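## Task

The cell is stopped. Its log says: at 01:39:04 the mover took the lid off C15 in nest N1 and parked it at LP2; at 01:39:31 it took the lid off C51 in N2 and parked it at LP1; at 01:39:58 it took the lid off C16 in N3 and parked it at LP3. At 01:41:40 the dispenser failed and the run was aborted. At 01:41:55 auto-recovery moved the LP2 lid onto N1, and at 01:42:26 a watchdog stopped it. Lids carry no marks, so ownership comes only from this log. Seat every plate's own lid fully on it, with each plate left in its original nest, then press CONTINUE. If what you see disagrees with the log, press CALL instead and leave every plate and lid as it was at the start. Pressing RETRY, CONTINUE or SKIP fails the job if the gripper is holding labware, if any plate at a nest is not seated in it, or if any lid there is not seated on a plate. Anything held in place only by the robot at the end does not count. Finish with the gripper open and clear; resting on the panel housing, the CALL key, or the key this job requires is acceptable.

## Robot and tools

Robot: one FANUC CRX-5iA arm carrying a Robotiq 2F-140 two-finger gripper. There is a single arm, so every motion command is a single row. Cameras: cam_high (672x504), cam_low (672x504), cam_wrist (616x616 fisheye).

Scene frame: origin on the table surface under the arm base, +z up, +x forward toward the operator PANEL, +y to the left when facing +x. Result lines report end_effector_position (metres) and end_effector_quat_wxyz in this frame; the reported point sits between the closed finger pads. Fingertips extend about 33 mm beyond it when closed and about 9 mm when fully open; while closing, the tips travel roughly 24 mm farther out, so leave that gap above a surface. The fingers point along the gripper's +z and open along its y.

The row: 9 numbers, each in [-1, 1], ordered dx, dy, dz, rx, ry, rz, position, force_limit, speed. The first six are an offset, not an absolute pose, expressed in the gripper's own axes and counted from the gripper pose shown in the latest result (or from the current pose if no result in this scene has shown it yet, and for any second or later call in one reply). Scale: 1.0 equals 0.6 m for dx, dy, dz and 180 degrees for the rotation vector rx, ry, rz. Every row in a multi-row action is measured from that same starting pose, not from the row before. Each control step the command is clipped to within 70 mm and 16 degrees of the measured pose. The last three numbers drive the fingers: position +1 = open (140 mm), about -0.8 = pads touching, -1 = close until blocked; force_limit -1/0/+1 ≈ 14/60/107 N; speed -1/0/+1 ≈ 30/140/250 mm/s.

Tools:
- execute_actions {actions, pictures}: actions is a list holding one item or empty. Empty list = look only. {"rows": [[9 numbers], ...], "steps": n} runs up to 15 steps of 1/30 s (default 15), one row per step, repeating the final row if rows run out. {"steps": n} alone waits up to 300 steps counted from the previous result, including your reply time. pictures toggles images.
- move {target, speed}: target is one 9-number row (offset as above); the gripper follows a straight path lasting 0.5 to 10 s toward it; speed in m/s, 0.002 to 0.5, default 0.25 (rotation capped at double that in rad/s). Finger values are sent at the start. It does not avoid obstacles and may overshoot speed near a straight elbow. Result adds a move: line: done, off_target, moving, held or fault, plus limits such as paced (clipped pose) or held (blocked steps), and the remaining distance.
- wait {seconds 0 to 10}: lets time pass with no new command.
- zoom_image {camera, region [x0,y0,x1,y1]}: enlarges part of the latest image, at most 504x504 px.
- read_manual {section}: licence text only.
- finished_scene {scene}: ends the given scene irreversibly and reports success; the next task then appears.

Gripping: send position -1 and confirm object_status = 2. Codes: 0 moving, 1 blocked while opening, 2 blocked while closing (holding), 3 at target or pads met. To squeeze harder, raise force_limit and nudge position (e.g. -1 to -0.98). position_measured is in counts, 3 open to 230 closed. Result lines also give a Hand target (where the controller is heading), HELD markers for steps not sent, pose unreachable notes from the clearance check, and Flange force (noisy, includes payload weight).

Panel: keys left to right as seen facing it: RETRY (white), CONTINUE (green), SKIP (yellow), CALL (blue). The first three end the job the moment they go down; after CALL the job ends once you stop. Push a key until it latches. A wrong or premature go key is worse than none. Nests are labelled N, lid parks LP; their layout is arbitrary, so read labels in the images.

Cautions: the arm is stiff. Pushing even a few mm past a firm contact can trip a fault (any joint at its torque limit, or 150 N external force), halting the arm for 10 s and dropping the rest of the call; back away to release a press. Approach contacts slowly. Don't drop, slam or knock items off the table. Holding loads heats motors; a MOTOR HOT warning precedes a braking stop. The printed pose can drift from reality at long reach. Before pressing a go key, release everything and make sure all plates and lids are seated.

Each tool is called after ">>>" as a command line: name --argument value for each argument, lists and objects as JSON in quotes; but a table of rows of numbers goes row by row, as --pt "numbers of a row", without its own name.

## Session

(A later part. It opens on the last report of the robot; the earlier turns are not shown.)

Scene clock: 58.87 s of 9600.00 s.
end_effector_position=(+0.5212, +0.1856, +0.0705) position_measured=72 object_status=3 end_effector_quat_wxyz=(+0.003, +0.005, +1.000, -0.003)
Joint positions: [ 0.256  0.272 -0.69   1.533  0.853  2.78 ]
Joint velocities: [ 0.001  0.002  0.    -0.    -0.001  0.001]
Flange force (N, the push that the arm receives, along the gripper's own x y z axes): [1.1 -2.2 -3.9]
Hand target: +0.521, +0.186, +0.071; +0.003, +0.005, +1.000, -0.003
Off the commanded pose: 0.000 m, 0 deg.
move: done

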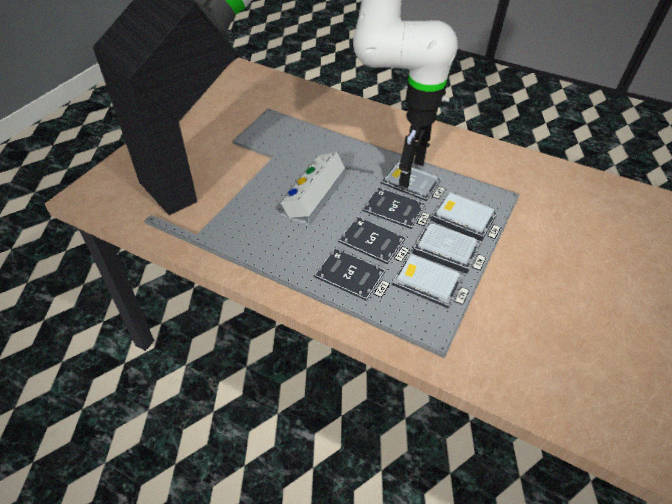

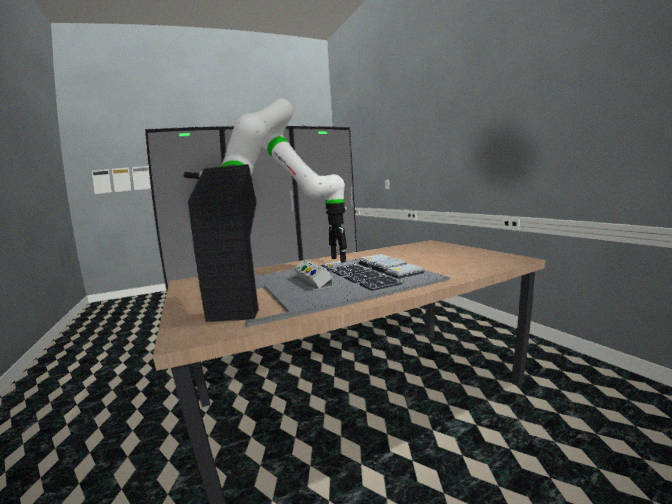

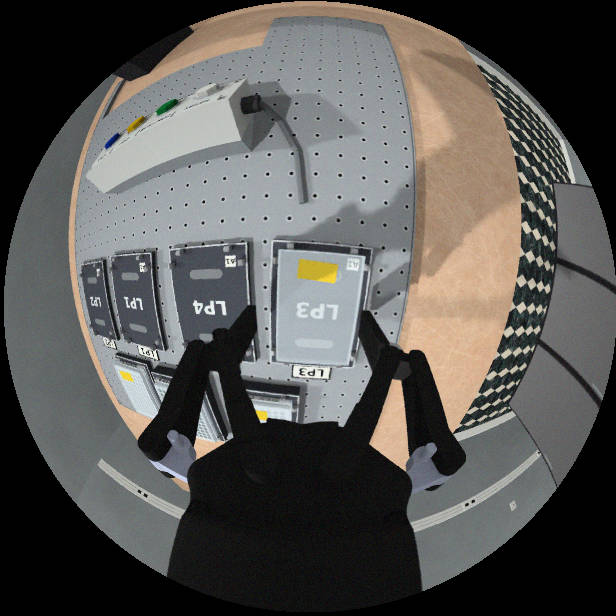

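>>> move --target '[0.008,0.013,0,0,0,0.005,0.45,-0.6,-1]' --speed 0.03

>>> move --target '[0,0,0.029,0,0,0,0.45,-0.6,-1]' --speed 0.02

>>> zoom_image --camera "cam_wrist" --region '[230, 230, 400, 400]'

Scene clock: 61.07 s of 9600.00 s.
end_effector_position=(+0.5165, +0.1934, +0.0705) position_measured=72 object_status=3 end_effector_quat_wxyz=(+0.003, +0.013, +1.000, -0.003)
Joint positions: [ 0.271  0.254 -0.701  1.528  0.845  2.754]
Joint velocities: [ 0.     0.    -0.     0.    -0.001 -0.001]
Flange force (N, the push that the arm receives, along the gripper's own x y z axes): [0.0 -2.7 -3.3]
Hand target: +0.516, +0.193, +0.070; +0.003, +0.013, +1.000, -0.003
Off the commanded pose: 0.000 m, 0 deg.
move: done

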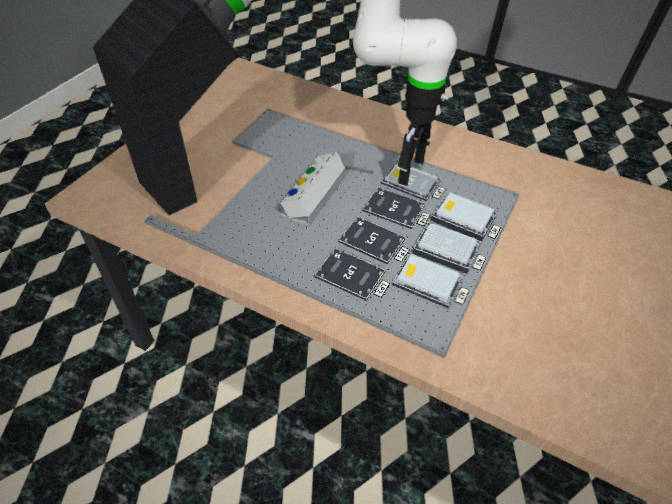

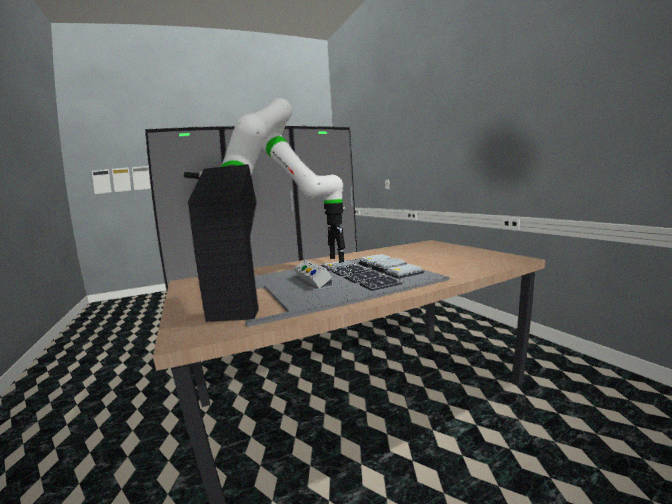

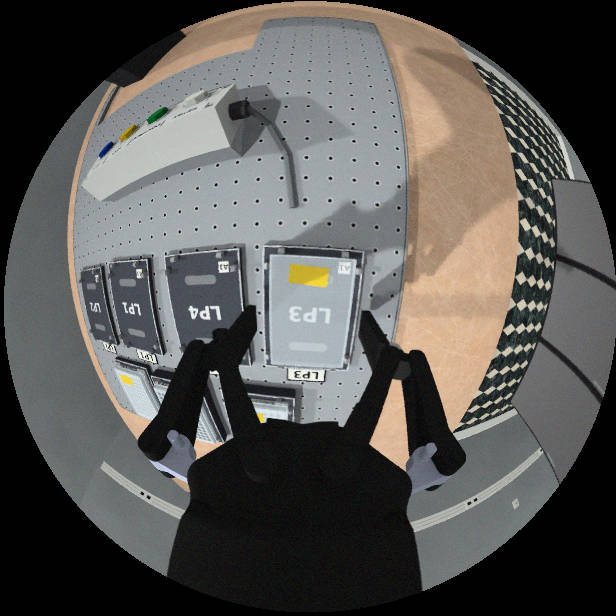

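Scene clock: 62.17 s of 9600.00 s.
end_effector_position=(+0.5165, +0.1934, +0.0531) position_measured=72 object_status=3 end_effector_quat_wxyz=(+0.003, +0.013, +1.000, -0.002)
Joint positions: [ 0.313  0.284 -0.687  1.477  0.822  2.778]
Joint velocities: [ 0.001 -0.002  0.    -0.     0.001  0.001]
Flange force (N, the push that the arm receives, along the gripper's own x y z axes): [1.6 -2.5 -2.1]
Hand target: +0.517, +0.193, +0.053; +0.003, +0.013, +1.000, -0.002
Off the commanded pose: 0.000 m, 0 deg.
move: done

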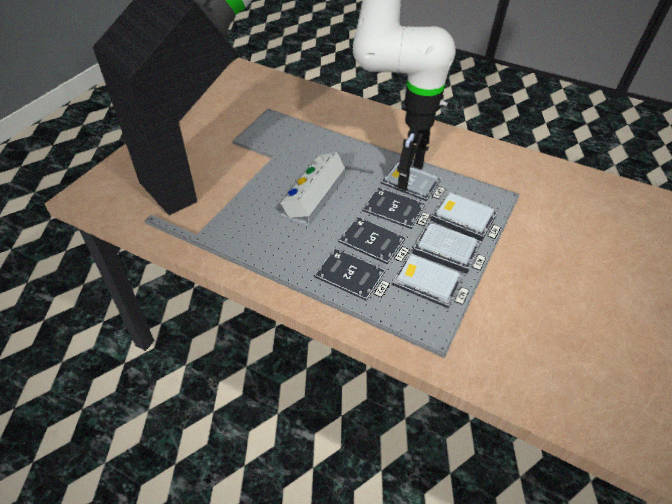

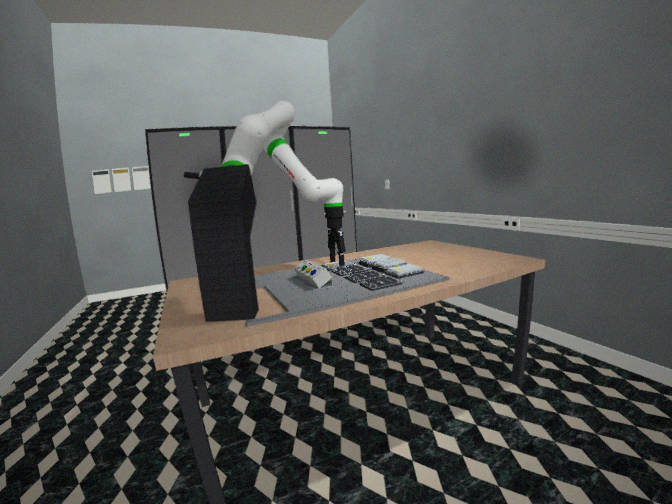

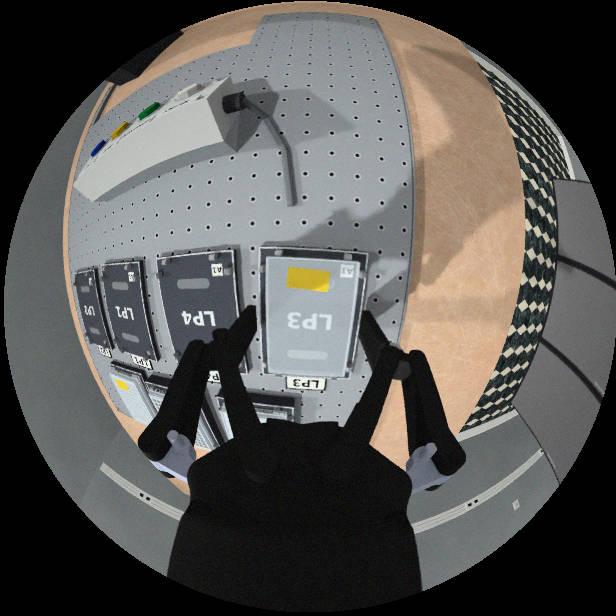

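Region (230, 230, 400, 400) of cam_wrist's 616x616 image, scaled by 2.965, with more detail than that image has.

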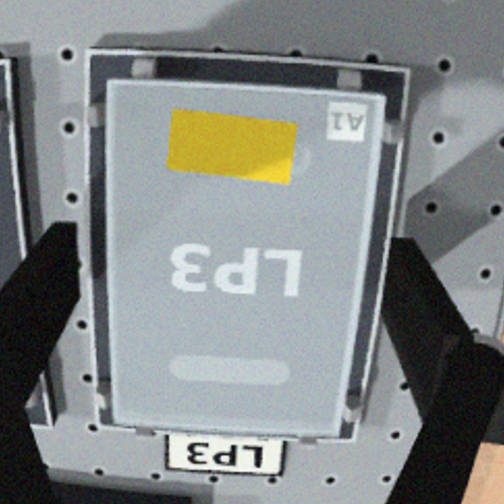

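>>> move --target '[0,0.002,0.002,0,0,-0.002,0.4,-0.6,-1]' --speed 0.01

>>> move --target '[0,0,0,0,0,0,-1,-0.6,-1]'

>>> move --target '[0,0,-0.09,0,0,0,-1,-0.6,-1]' --speed 0.08

>>> move --target '[-0.307,-0.342,0,0,0,-0.006,-1,-0.6,-1]' --speed 0.18

>>> zoom_image --camera "cam_wrist" --region '[230, 230, 400, 400]'

Scene clock: 65.47 s of 9600.00 s.
end_effector_position=(+0.5166, +0.1946, +0.0519) position_measured=78 object_status=3 end_effector_quat_wxyz=(+0.003, +0.010, +1.000, -0.003)
Joint positions: [ 0.317  0.284 -0.685  1.475  0.819  2.783]
Joint velocities: [-0.    -0.     0.    -0.001  0.     0.001]
Flange force (N, the push that the arm receives, along the gripper's own x y z axes): [2.8 -2.4 -4.3]
Hand target: +0.517, +0.195, +0.052; +0.003, +0.010, +1.000, -0.003
Off the commanded pose: 0.000 m, 0 deg.
move: done

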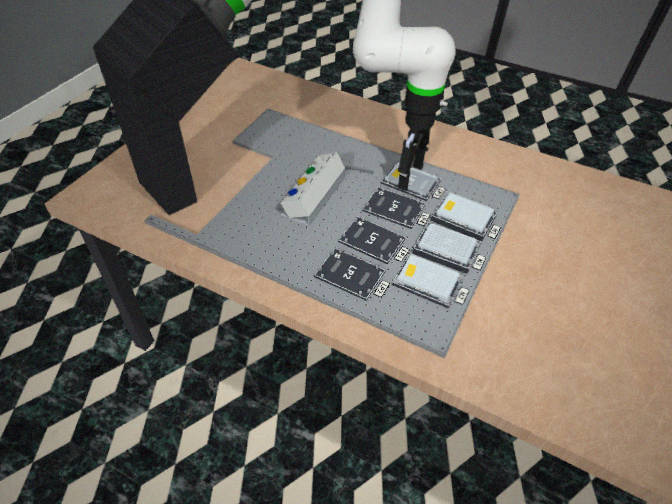

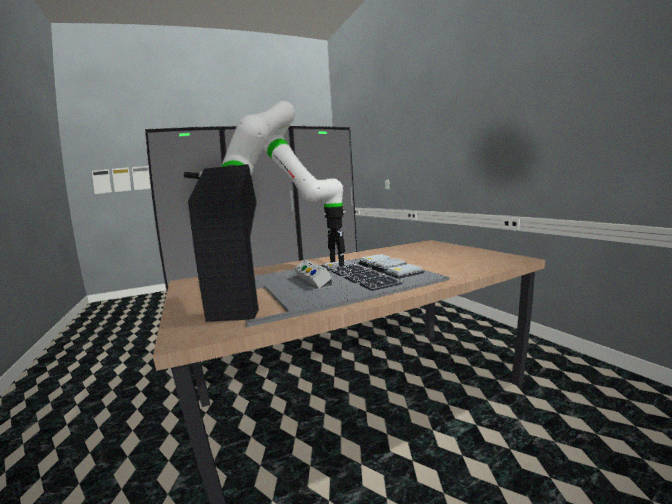

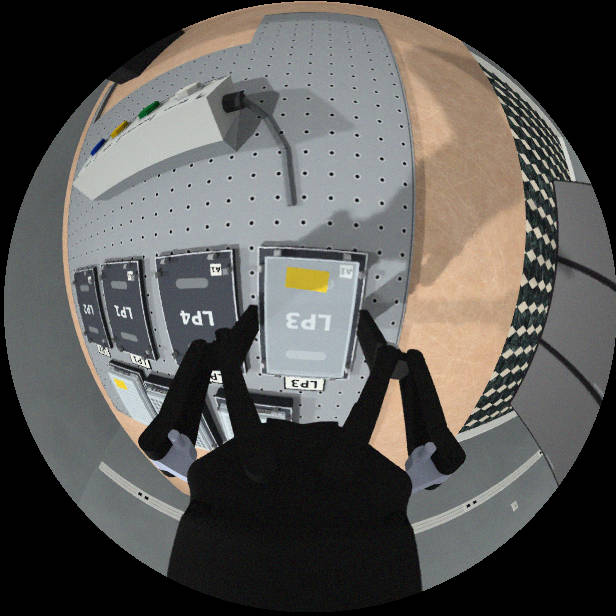

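Scene clock: 66.20 s of 9600.00 s.
end_effector_position=(+0.5166, +0.1946, +0.0519) position_measured=102 object_status=2 end_effector_quat_wxyz=(+0.003, +0.010, +1.000, -0.002)
Joint positions: [ 0.317  0.284 -0.685  1.475  0.819  2.783]
Joint velocities: [-0.    -0.     0.    -0.001  0.001 -0.001]
Flange force (N, the push that the arm receives, along the gripper's own x y z axes): [8.2 -2.1 -32.4]
Hand target: +0.517, +0.195, +0.052; +0.003, +0.010, +1.000, -0.003
Off the commanded pose: 0.000 m, 0 deg.
move: done

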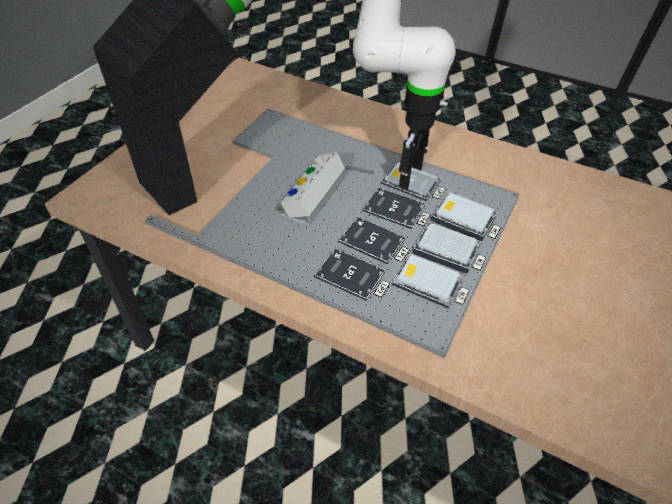

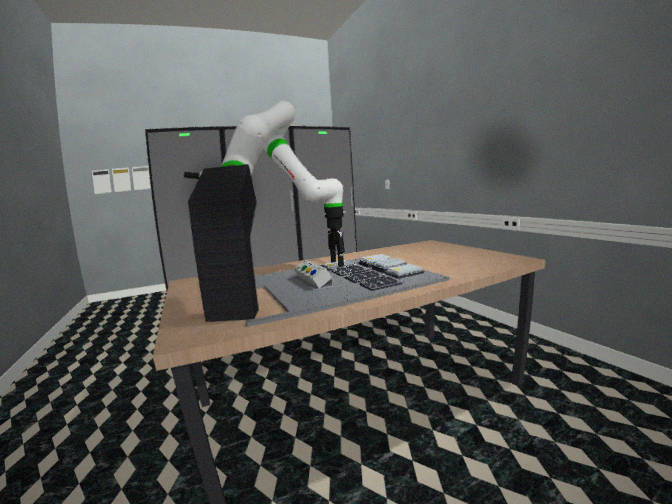

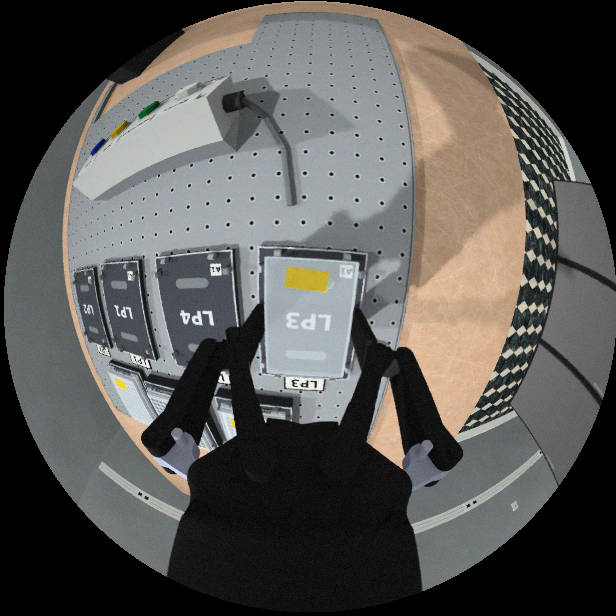

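Scene clock: 67.20 s of 9600.00 s.
end_effector_position=(+0.5163, +0.1947, +0.1059) position_measured=102 object_status=2 end_effector_quat_wxyz=(+0.003, +0.010, +1.000, -0.003)
Joint positions: [ 0.182  0.194 -0.722  1.631  0.897  2.71 ]
Joint velocities: [-0.001  0.    -0.     0.    -0.001 -0.001]
Flange force (N, the push that the arm receives, along the gripper's own x y z axes): [-0.3 -3.0 -4.2]
Hand target: +0.516, +0.195, +0.106; +0.003, +0.010, +1.000, -0.003
Off the commanded pose: 0.000 m, 0 deg.
move: done

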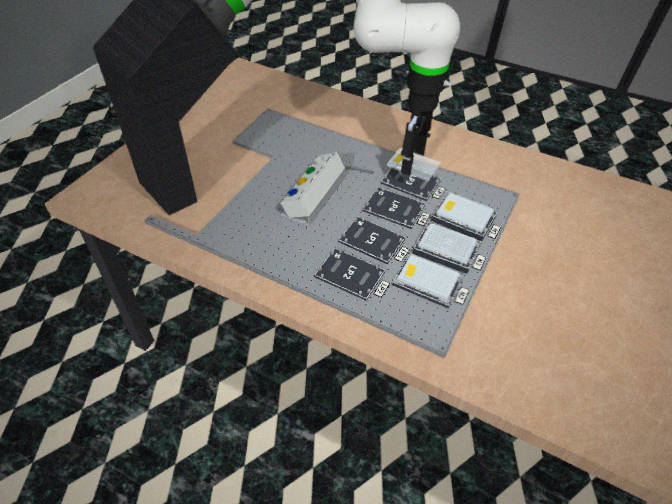

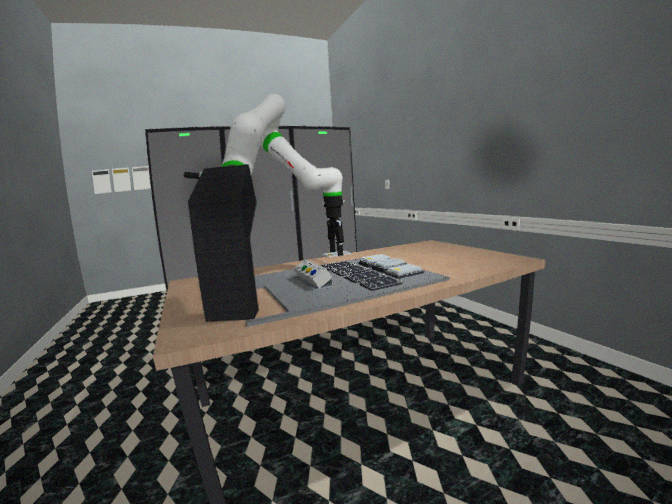

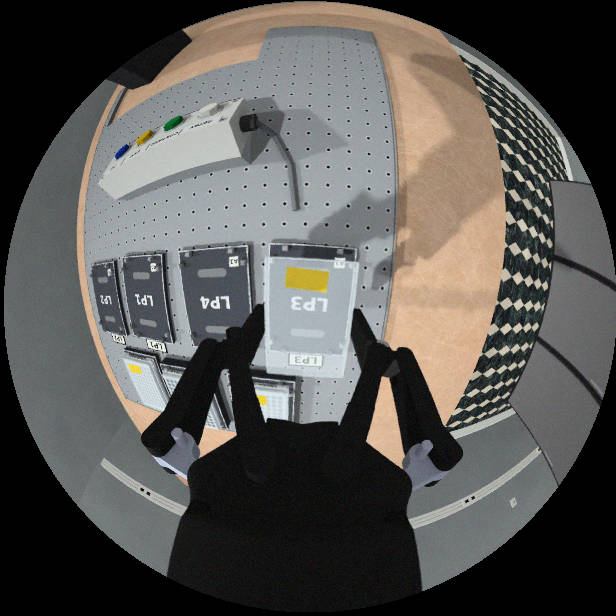

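Scene clock: 69.17 s of 9600.00 s.
end_effector_position=(+0.6970, -0.0136, +0.1073) position_measured=102 object_status=2 end_effector_quat_wxyz=(+0.003, +0.000, +1.000, -0.003)
Joint positions: [-0.102  0.79  -0.1    1.852  1.075  2.735]
Joint velocities: [ 0.     0.001  0.001 -0.    -0.    -0.003]
Flange force (N, the push that the arm receives, along the gripper's own x y z axes): [1.3 -0.4 -3.3]
Hand target: +0.697, -0.014, +0.107; +0.003, +0.000, +1.000, -0.003
Off the commanded pose: 0.001 m, 0 deg.
move: done

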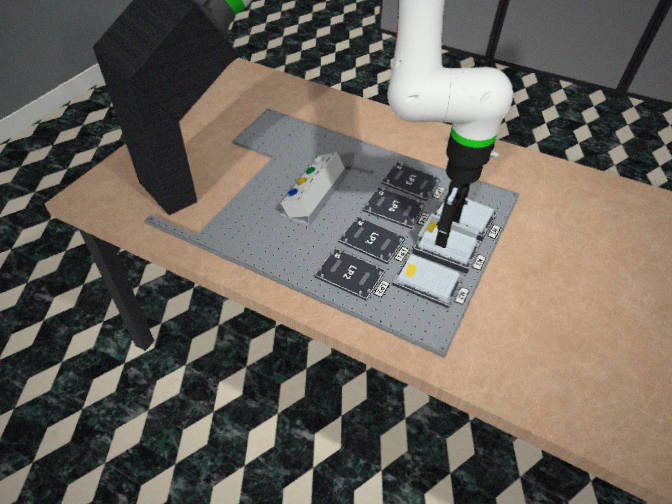

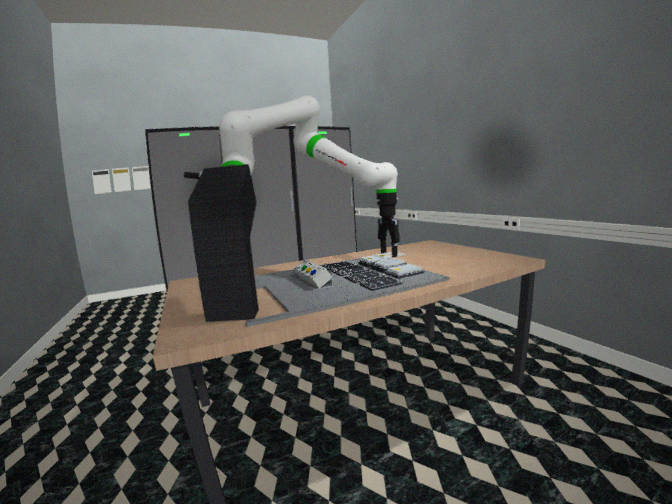

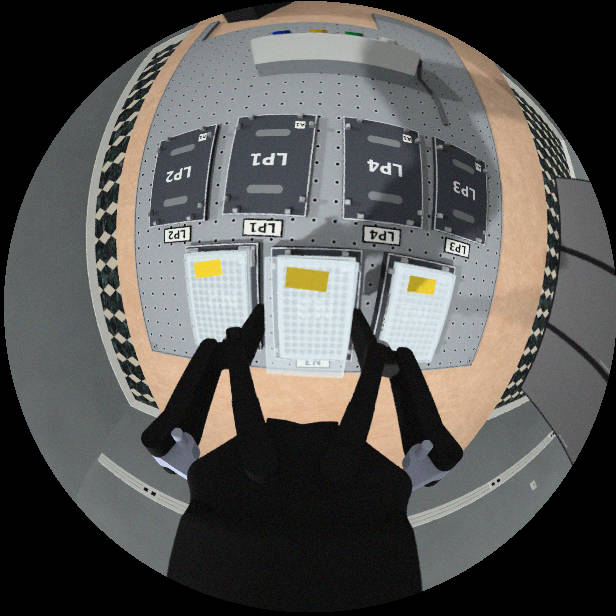

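Region (230, 230, 400, 400) of cam_wrist's 616x616 image, scaled by 2.965, with more detail than that image has.

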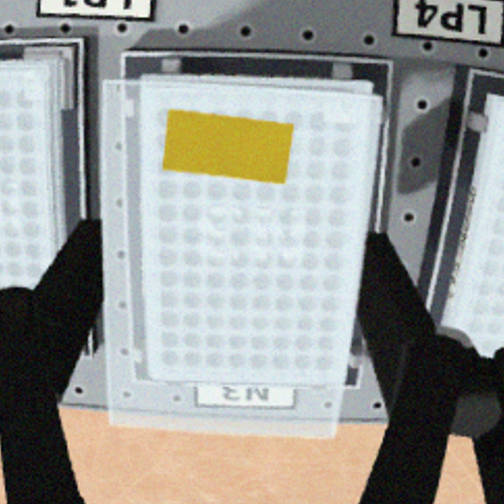

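>>> move --target '[-0.004,0.008,0.033,0,0,-0.008,-1,-0.6,-1]' --speed 0.03

>>> zoom_image --camera "cam_wrist" --region '[230, 230, 400, 400]'

Scene clock: 71.07 s of 9600.00 s.
end_effector_position=(+0.6995, -0.0089, +0.0875) position_measured=102 object_status=2 end_effector_quat_wxyz=(+0.003, -0.012, +1.000, -0.003)
Joint positions: [-0.068  0.807 -0.087  1.827  1.053  2.758]
Joint velocities: [ 0.    -0.001  0.    -0.    -0.     0.001]
Flange force (N, the push that the arm receives, along the gripper's own x y z axes): [0.9 -0.7 -4.0]
Hand target: +0.700, -0.009, +0.087; +0.003, -0.012, +1.000, -0.003
Off the commanded pose: 0.000 m, 0 deg.
move: done

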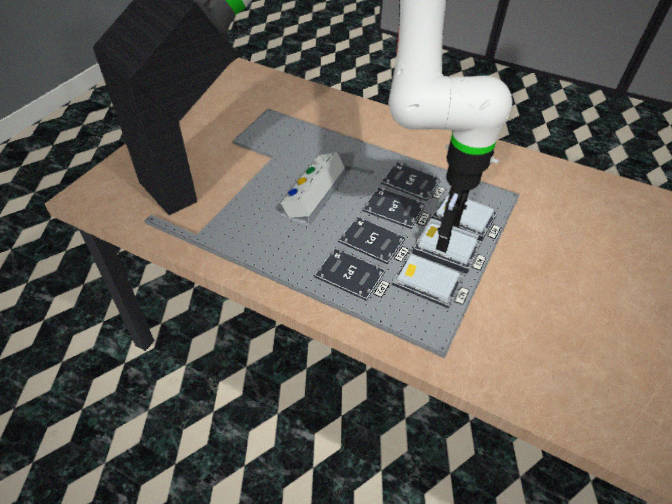

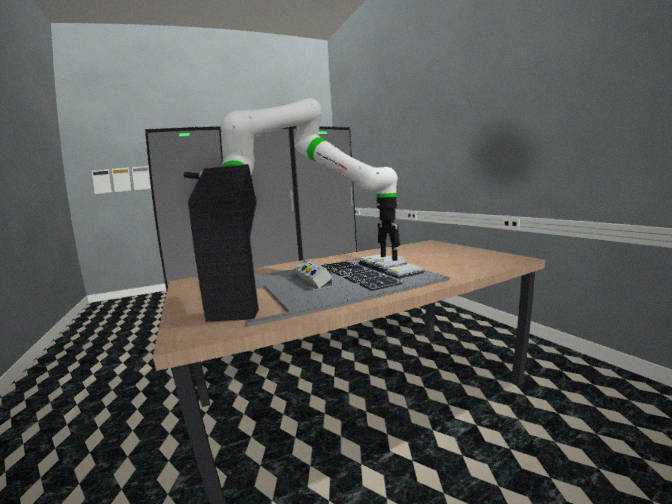

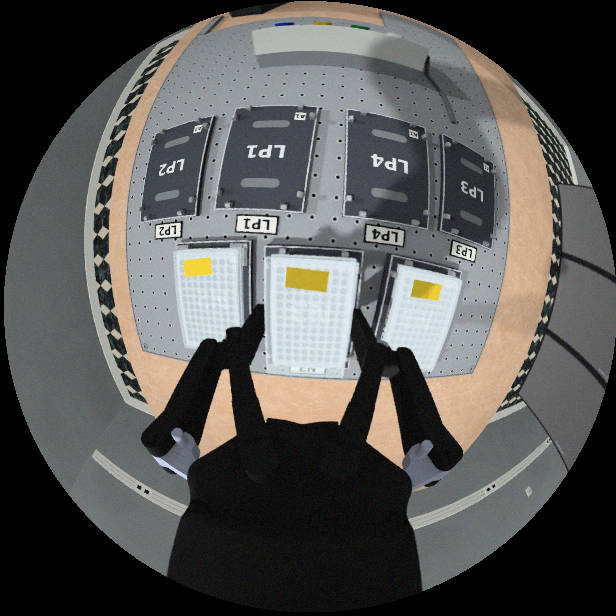

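Region (230, 230, 400, 400) of cam_wrist's 616x616 image, scaled by 2.965, with more detail than that image has.

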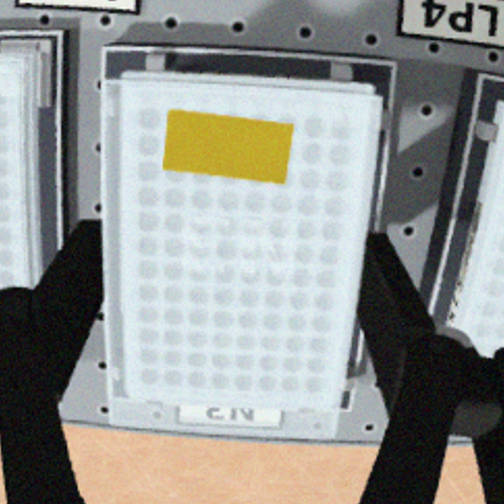

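>>> move --target '[0,0.002,0.005,0,0,-0.003,-1,-0.6,-1]' --speed 0.01

>>> move --target '[0,0,0.011,0,0,0,-1,-0.6,-1]' --speed 0.006

>>> zoom_image --camera "cam_wrist" --region '[230, 230, 400, 400]'

Scene clock: 73.60 s of 9600.00 s.
end_effector_position=(+0.6995, -0.0077, +0.0845) position_measured=102 object_status=2 end_effector_quat_wxyz=(+0.003, -0.017, +1.000, -0.003)
Joint positions: [-0.062  0.808 -0.087  1.822  1.049  2.767]
Joint velocities: [-0.     0.002  0.     0.001 -0.001  0.002]
Flange force (N, the push that the arm receives, along the gripper's own x y z axes): [4.5 -0.8 -4.3]
Hand target: +0.700, -0.008, +0.085; +0.003, -0.017, +1.000, -0.003
Off the commanded pose: 0.000 m, 0 deg.
move: done

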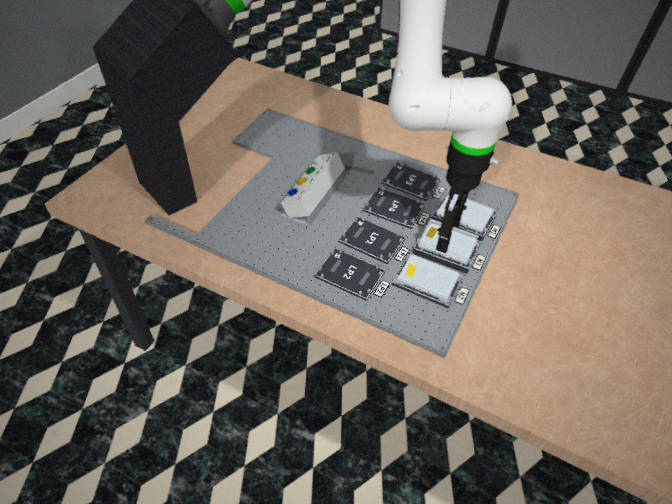

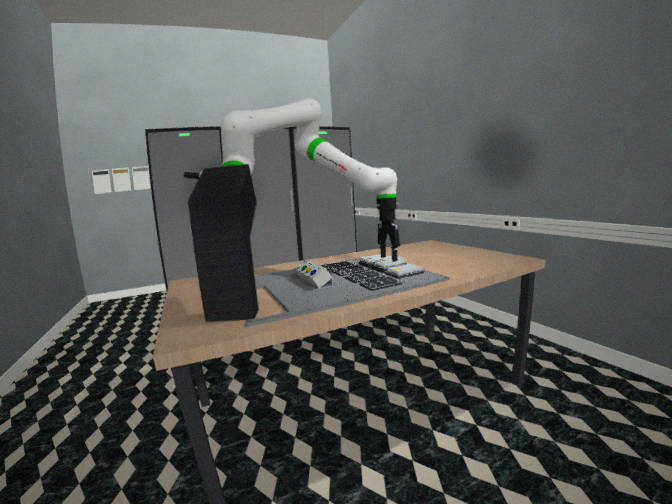

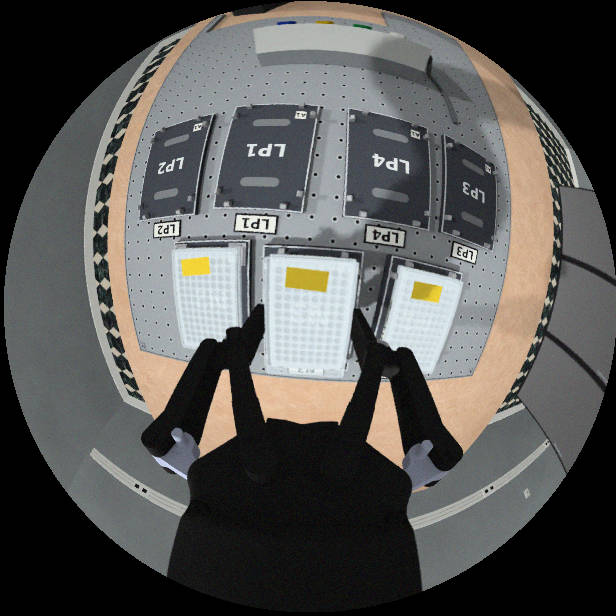

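Scene clock: 74.93 s of 9600.00 s.
end_effector_position=(+0.6996, -0.0077, +0.0779) position_measured=102 object_status=2 end_effector_quat_wxyz=(+0.003, -0.017, +1.000, -0.003)
Joint positions: [-0.052  0.815 -0.084  1.813  1.042  2.77 ]
Joint velocities: [ 0.    -0.001  0.    -0.001  0.    -0.001]
Flange force (N, the push that the arm receives, along the gripper's own x y z axes): [2.0 -1.0 -2.5]
Hand target: +0.700, -0.008, +0.078; +0.003, -0.017, +1.000, -0.003
Off the commanded pose: 0.000 m, 0 deg.
move: done

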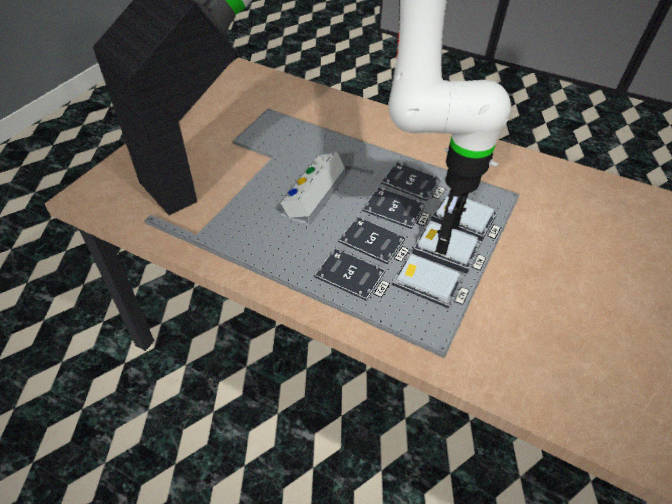

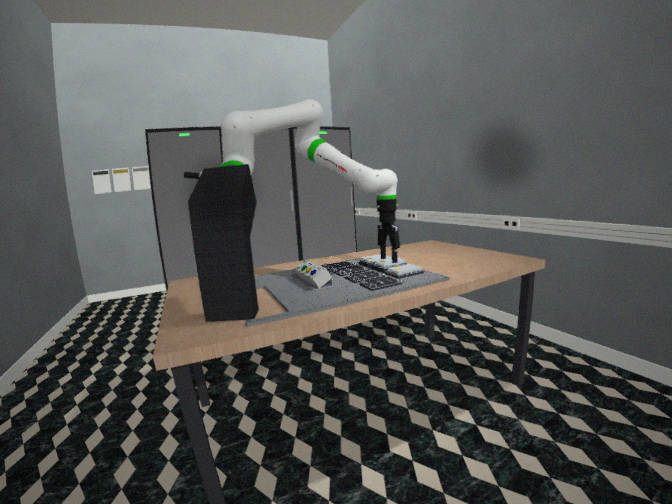

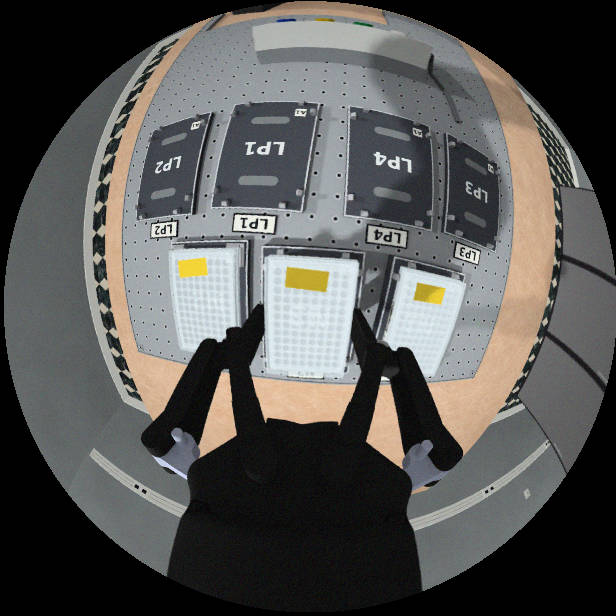

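Region (230, 230, 400, 400) of cam_wrist's 616x616 image, scaled by 2.965, with more detail than that image has.

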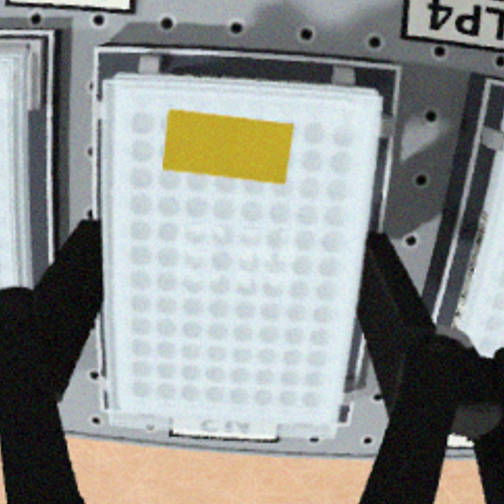

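>>> move --target '[0,0,0.005,0,0,0,-1,-0.6,-1]' --speed 0.006

Scene clock: 76.97 s of 9600.00 s.
end_effector_position=(+0.6996, -0.0077, +0.0749) position_measured=102 object_status=2 end_effector_quat_wxyz=(+0.003, -0.017, +1.000, -0.003)
Joint positions: [-0.048  0.819 -0.082  1.809  1.039  2.771]
Joint velocities: [ 0.    -0.     0.     0.     0.001  0.   ]
Flange force (N, the push that the arm receives, along the gripper's own x y z axes): [2.0 1.3 -3.5]
Hand target: +0.700, -0.008, +0.075; +0.003, -0.017, +1.000, -0.003
Off the commanded pose: 0.000 m, 0 deg.
move: done

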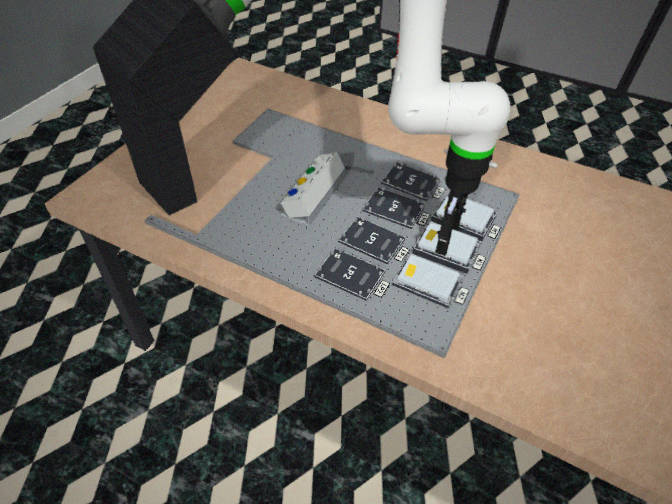

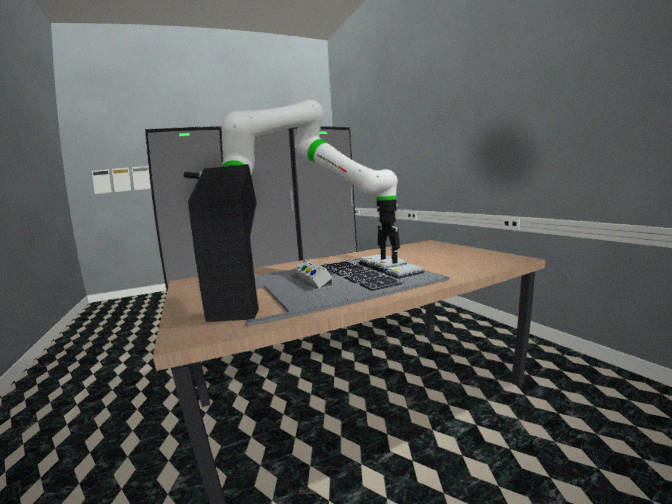

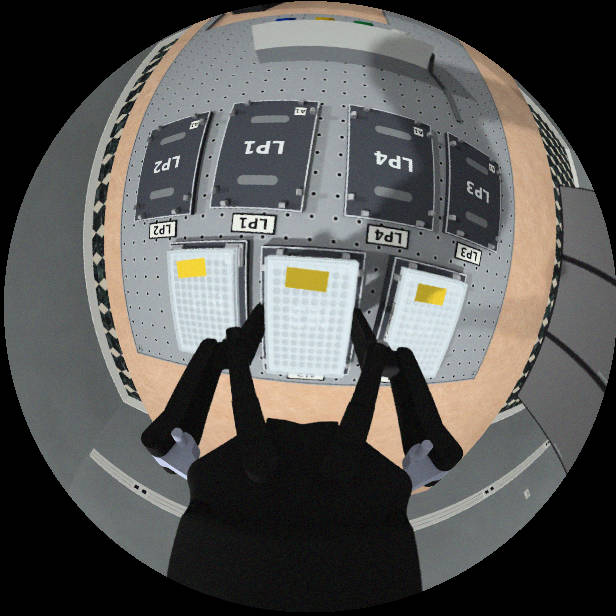

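>>> move --target '[0,0,0.003,0,0,0,-1,-0.6,-1]' --speed 0.006

Scene clock: 79.00 s of 9600.00 s.
end_effector_position=(+0.6997, -0.0077, +0.0733) position_measured=102 object_status=2 end_effector_quat_wxyz=(+0.003, -0.017, +1.000, -0.003)
Joint positions: [-0.045  0.821 -0.081  1.806  1.037  2.772]
Joint velocities: [ 0.001  0.002 -0.     0.    -0.     0.   ]
Flange force (N, the push that the arm receives, along the gripper's own x y z axes): [14.1 4.2 -38.3]
Hand target: +0.700, -0.008, +0.073; +0.003, -0.017, +1.000, -0.003
Off the commanded pose: 0.000 m, 0 deg.
move: done

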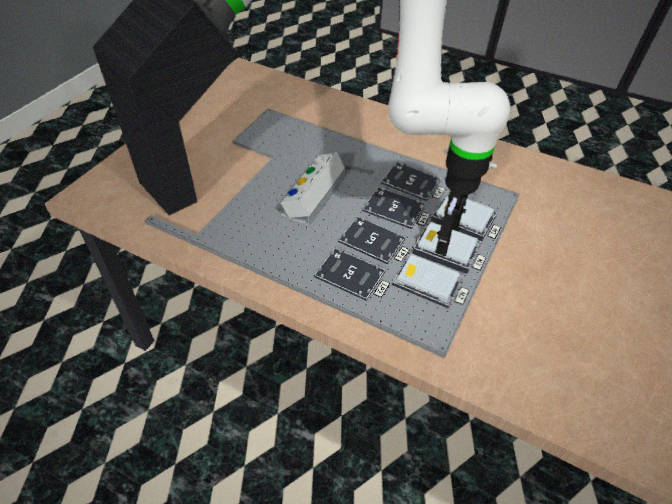

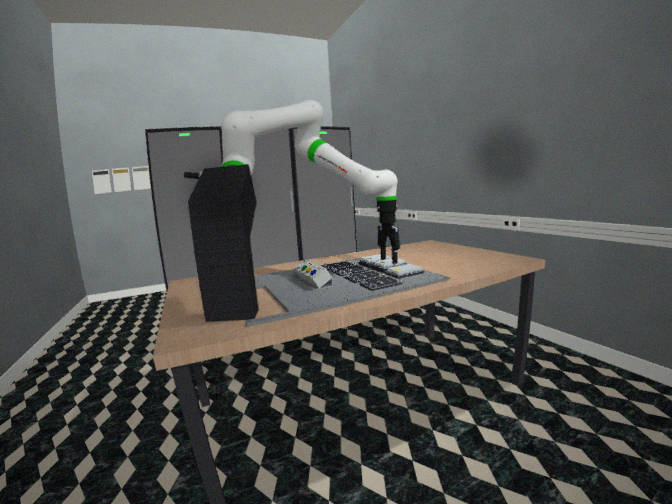

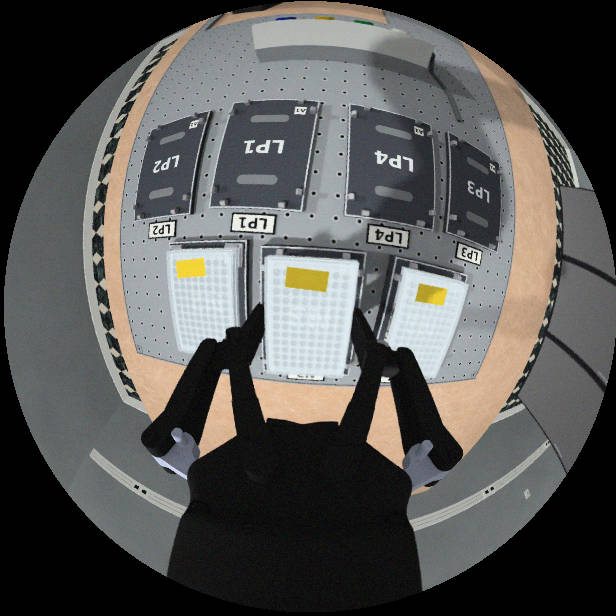

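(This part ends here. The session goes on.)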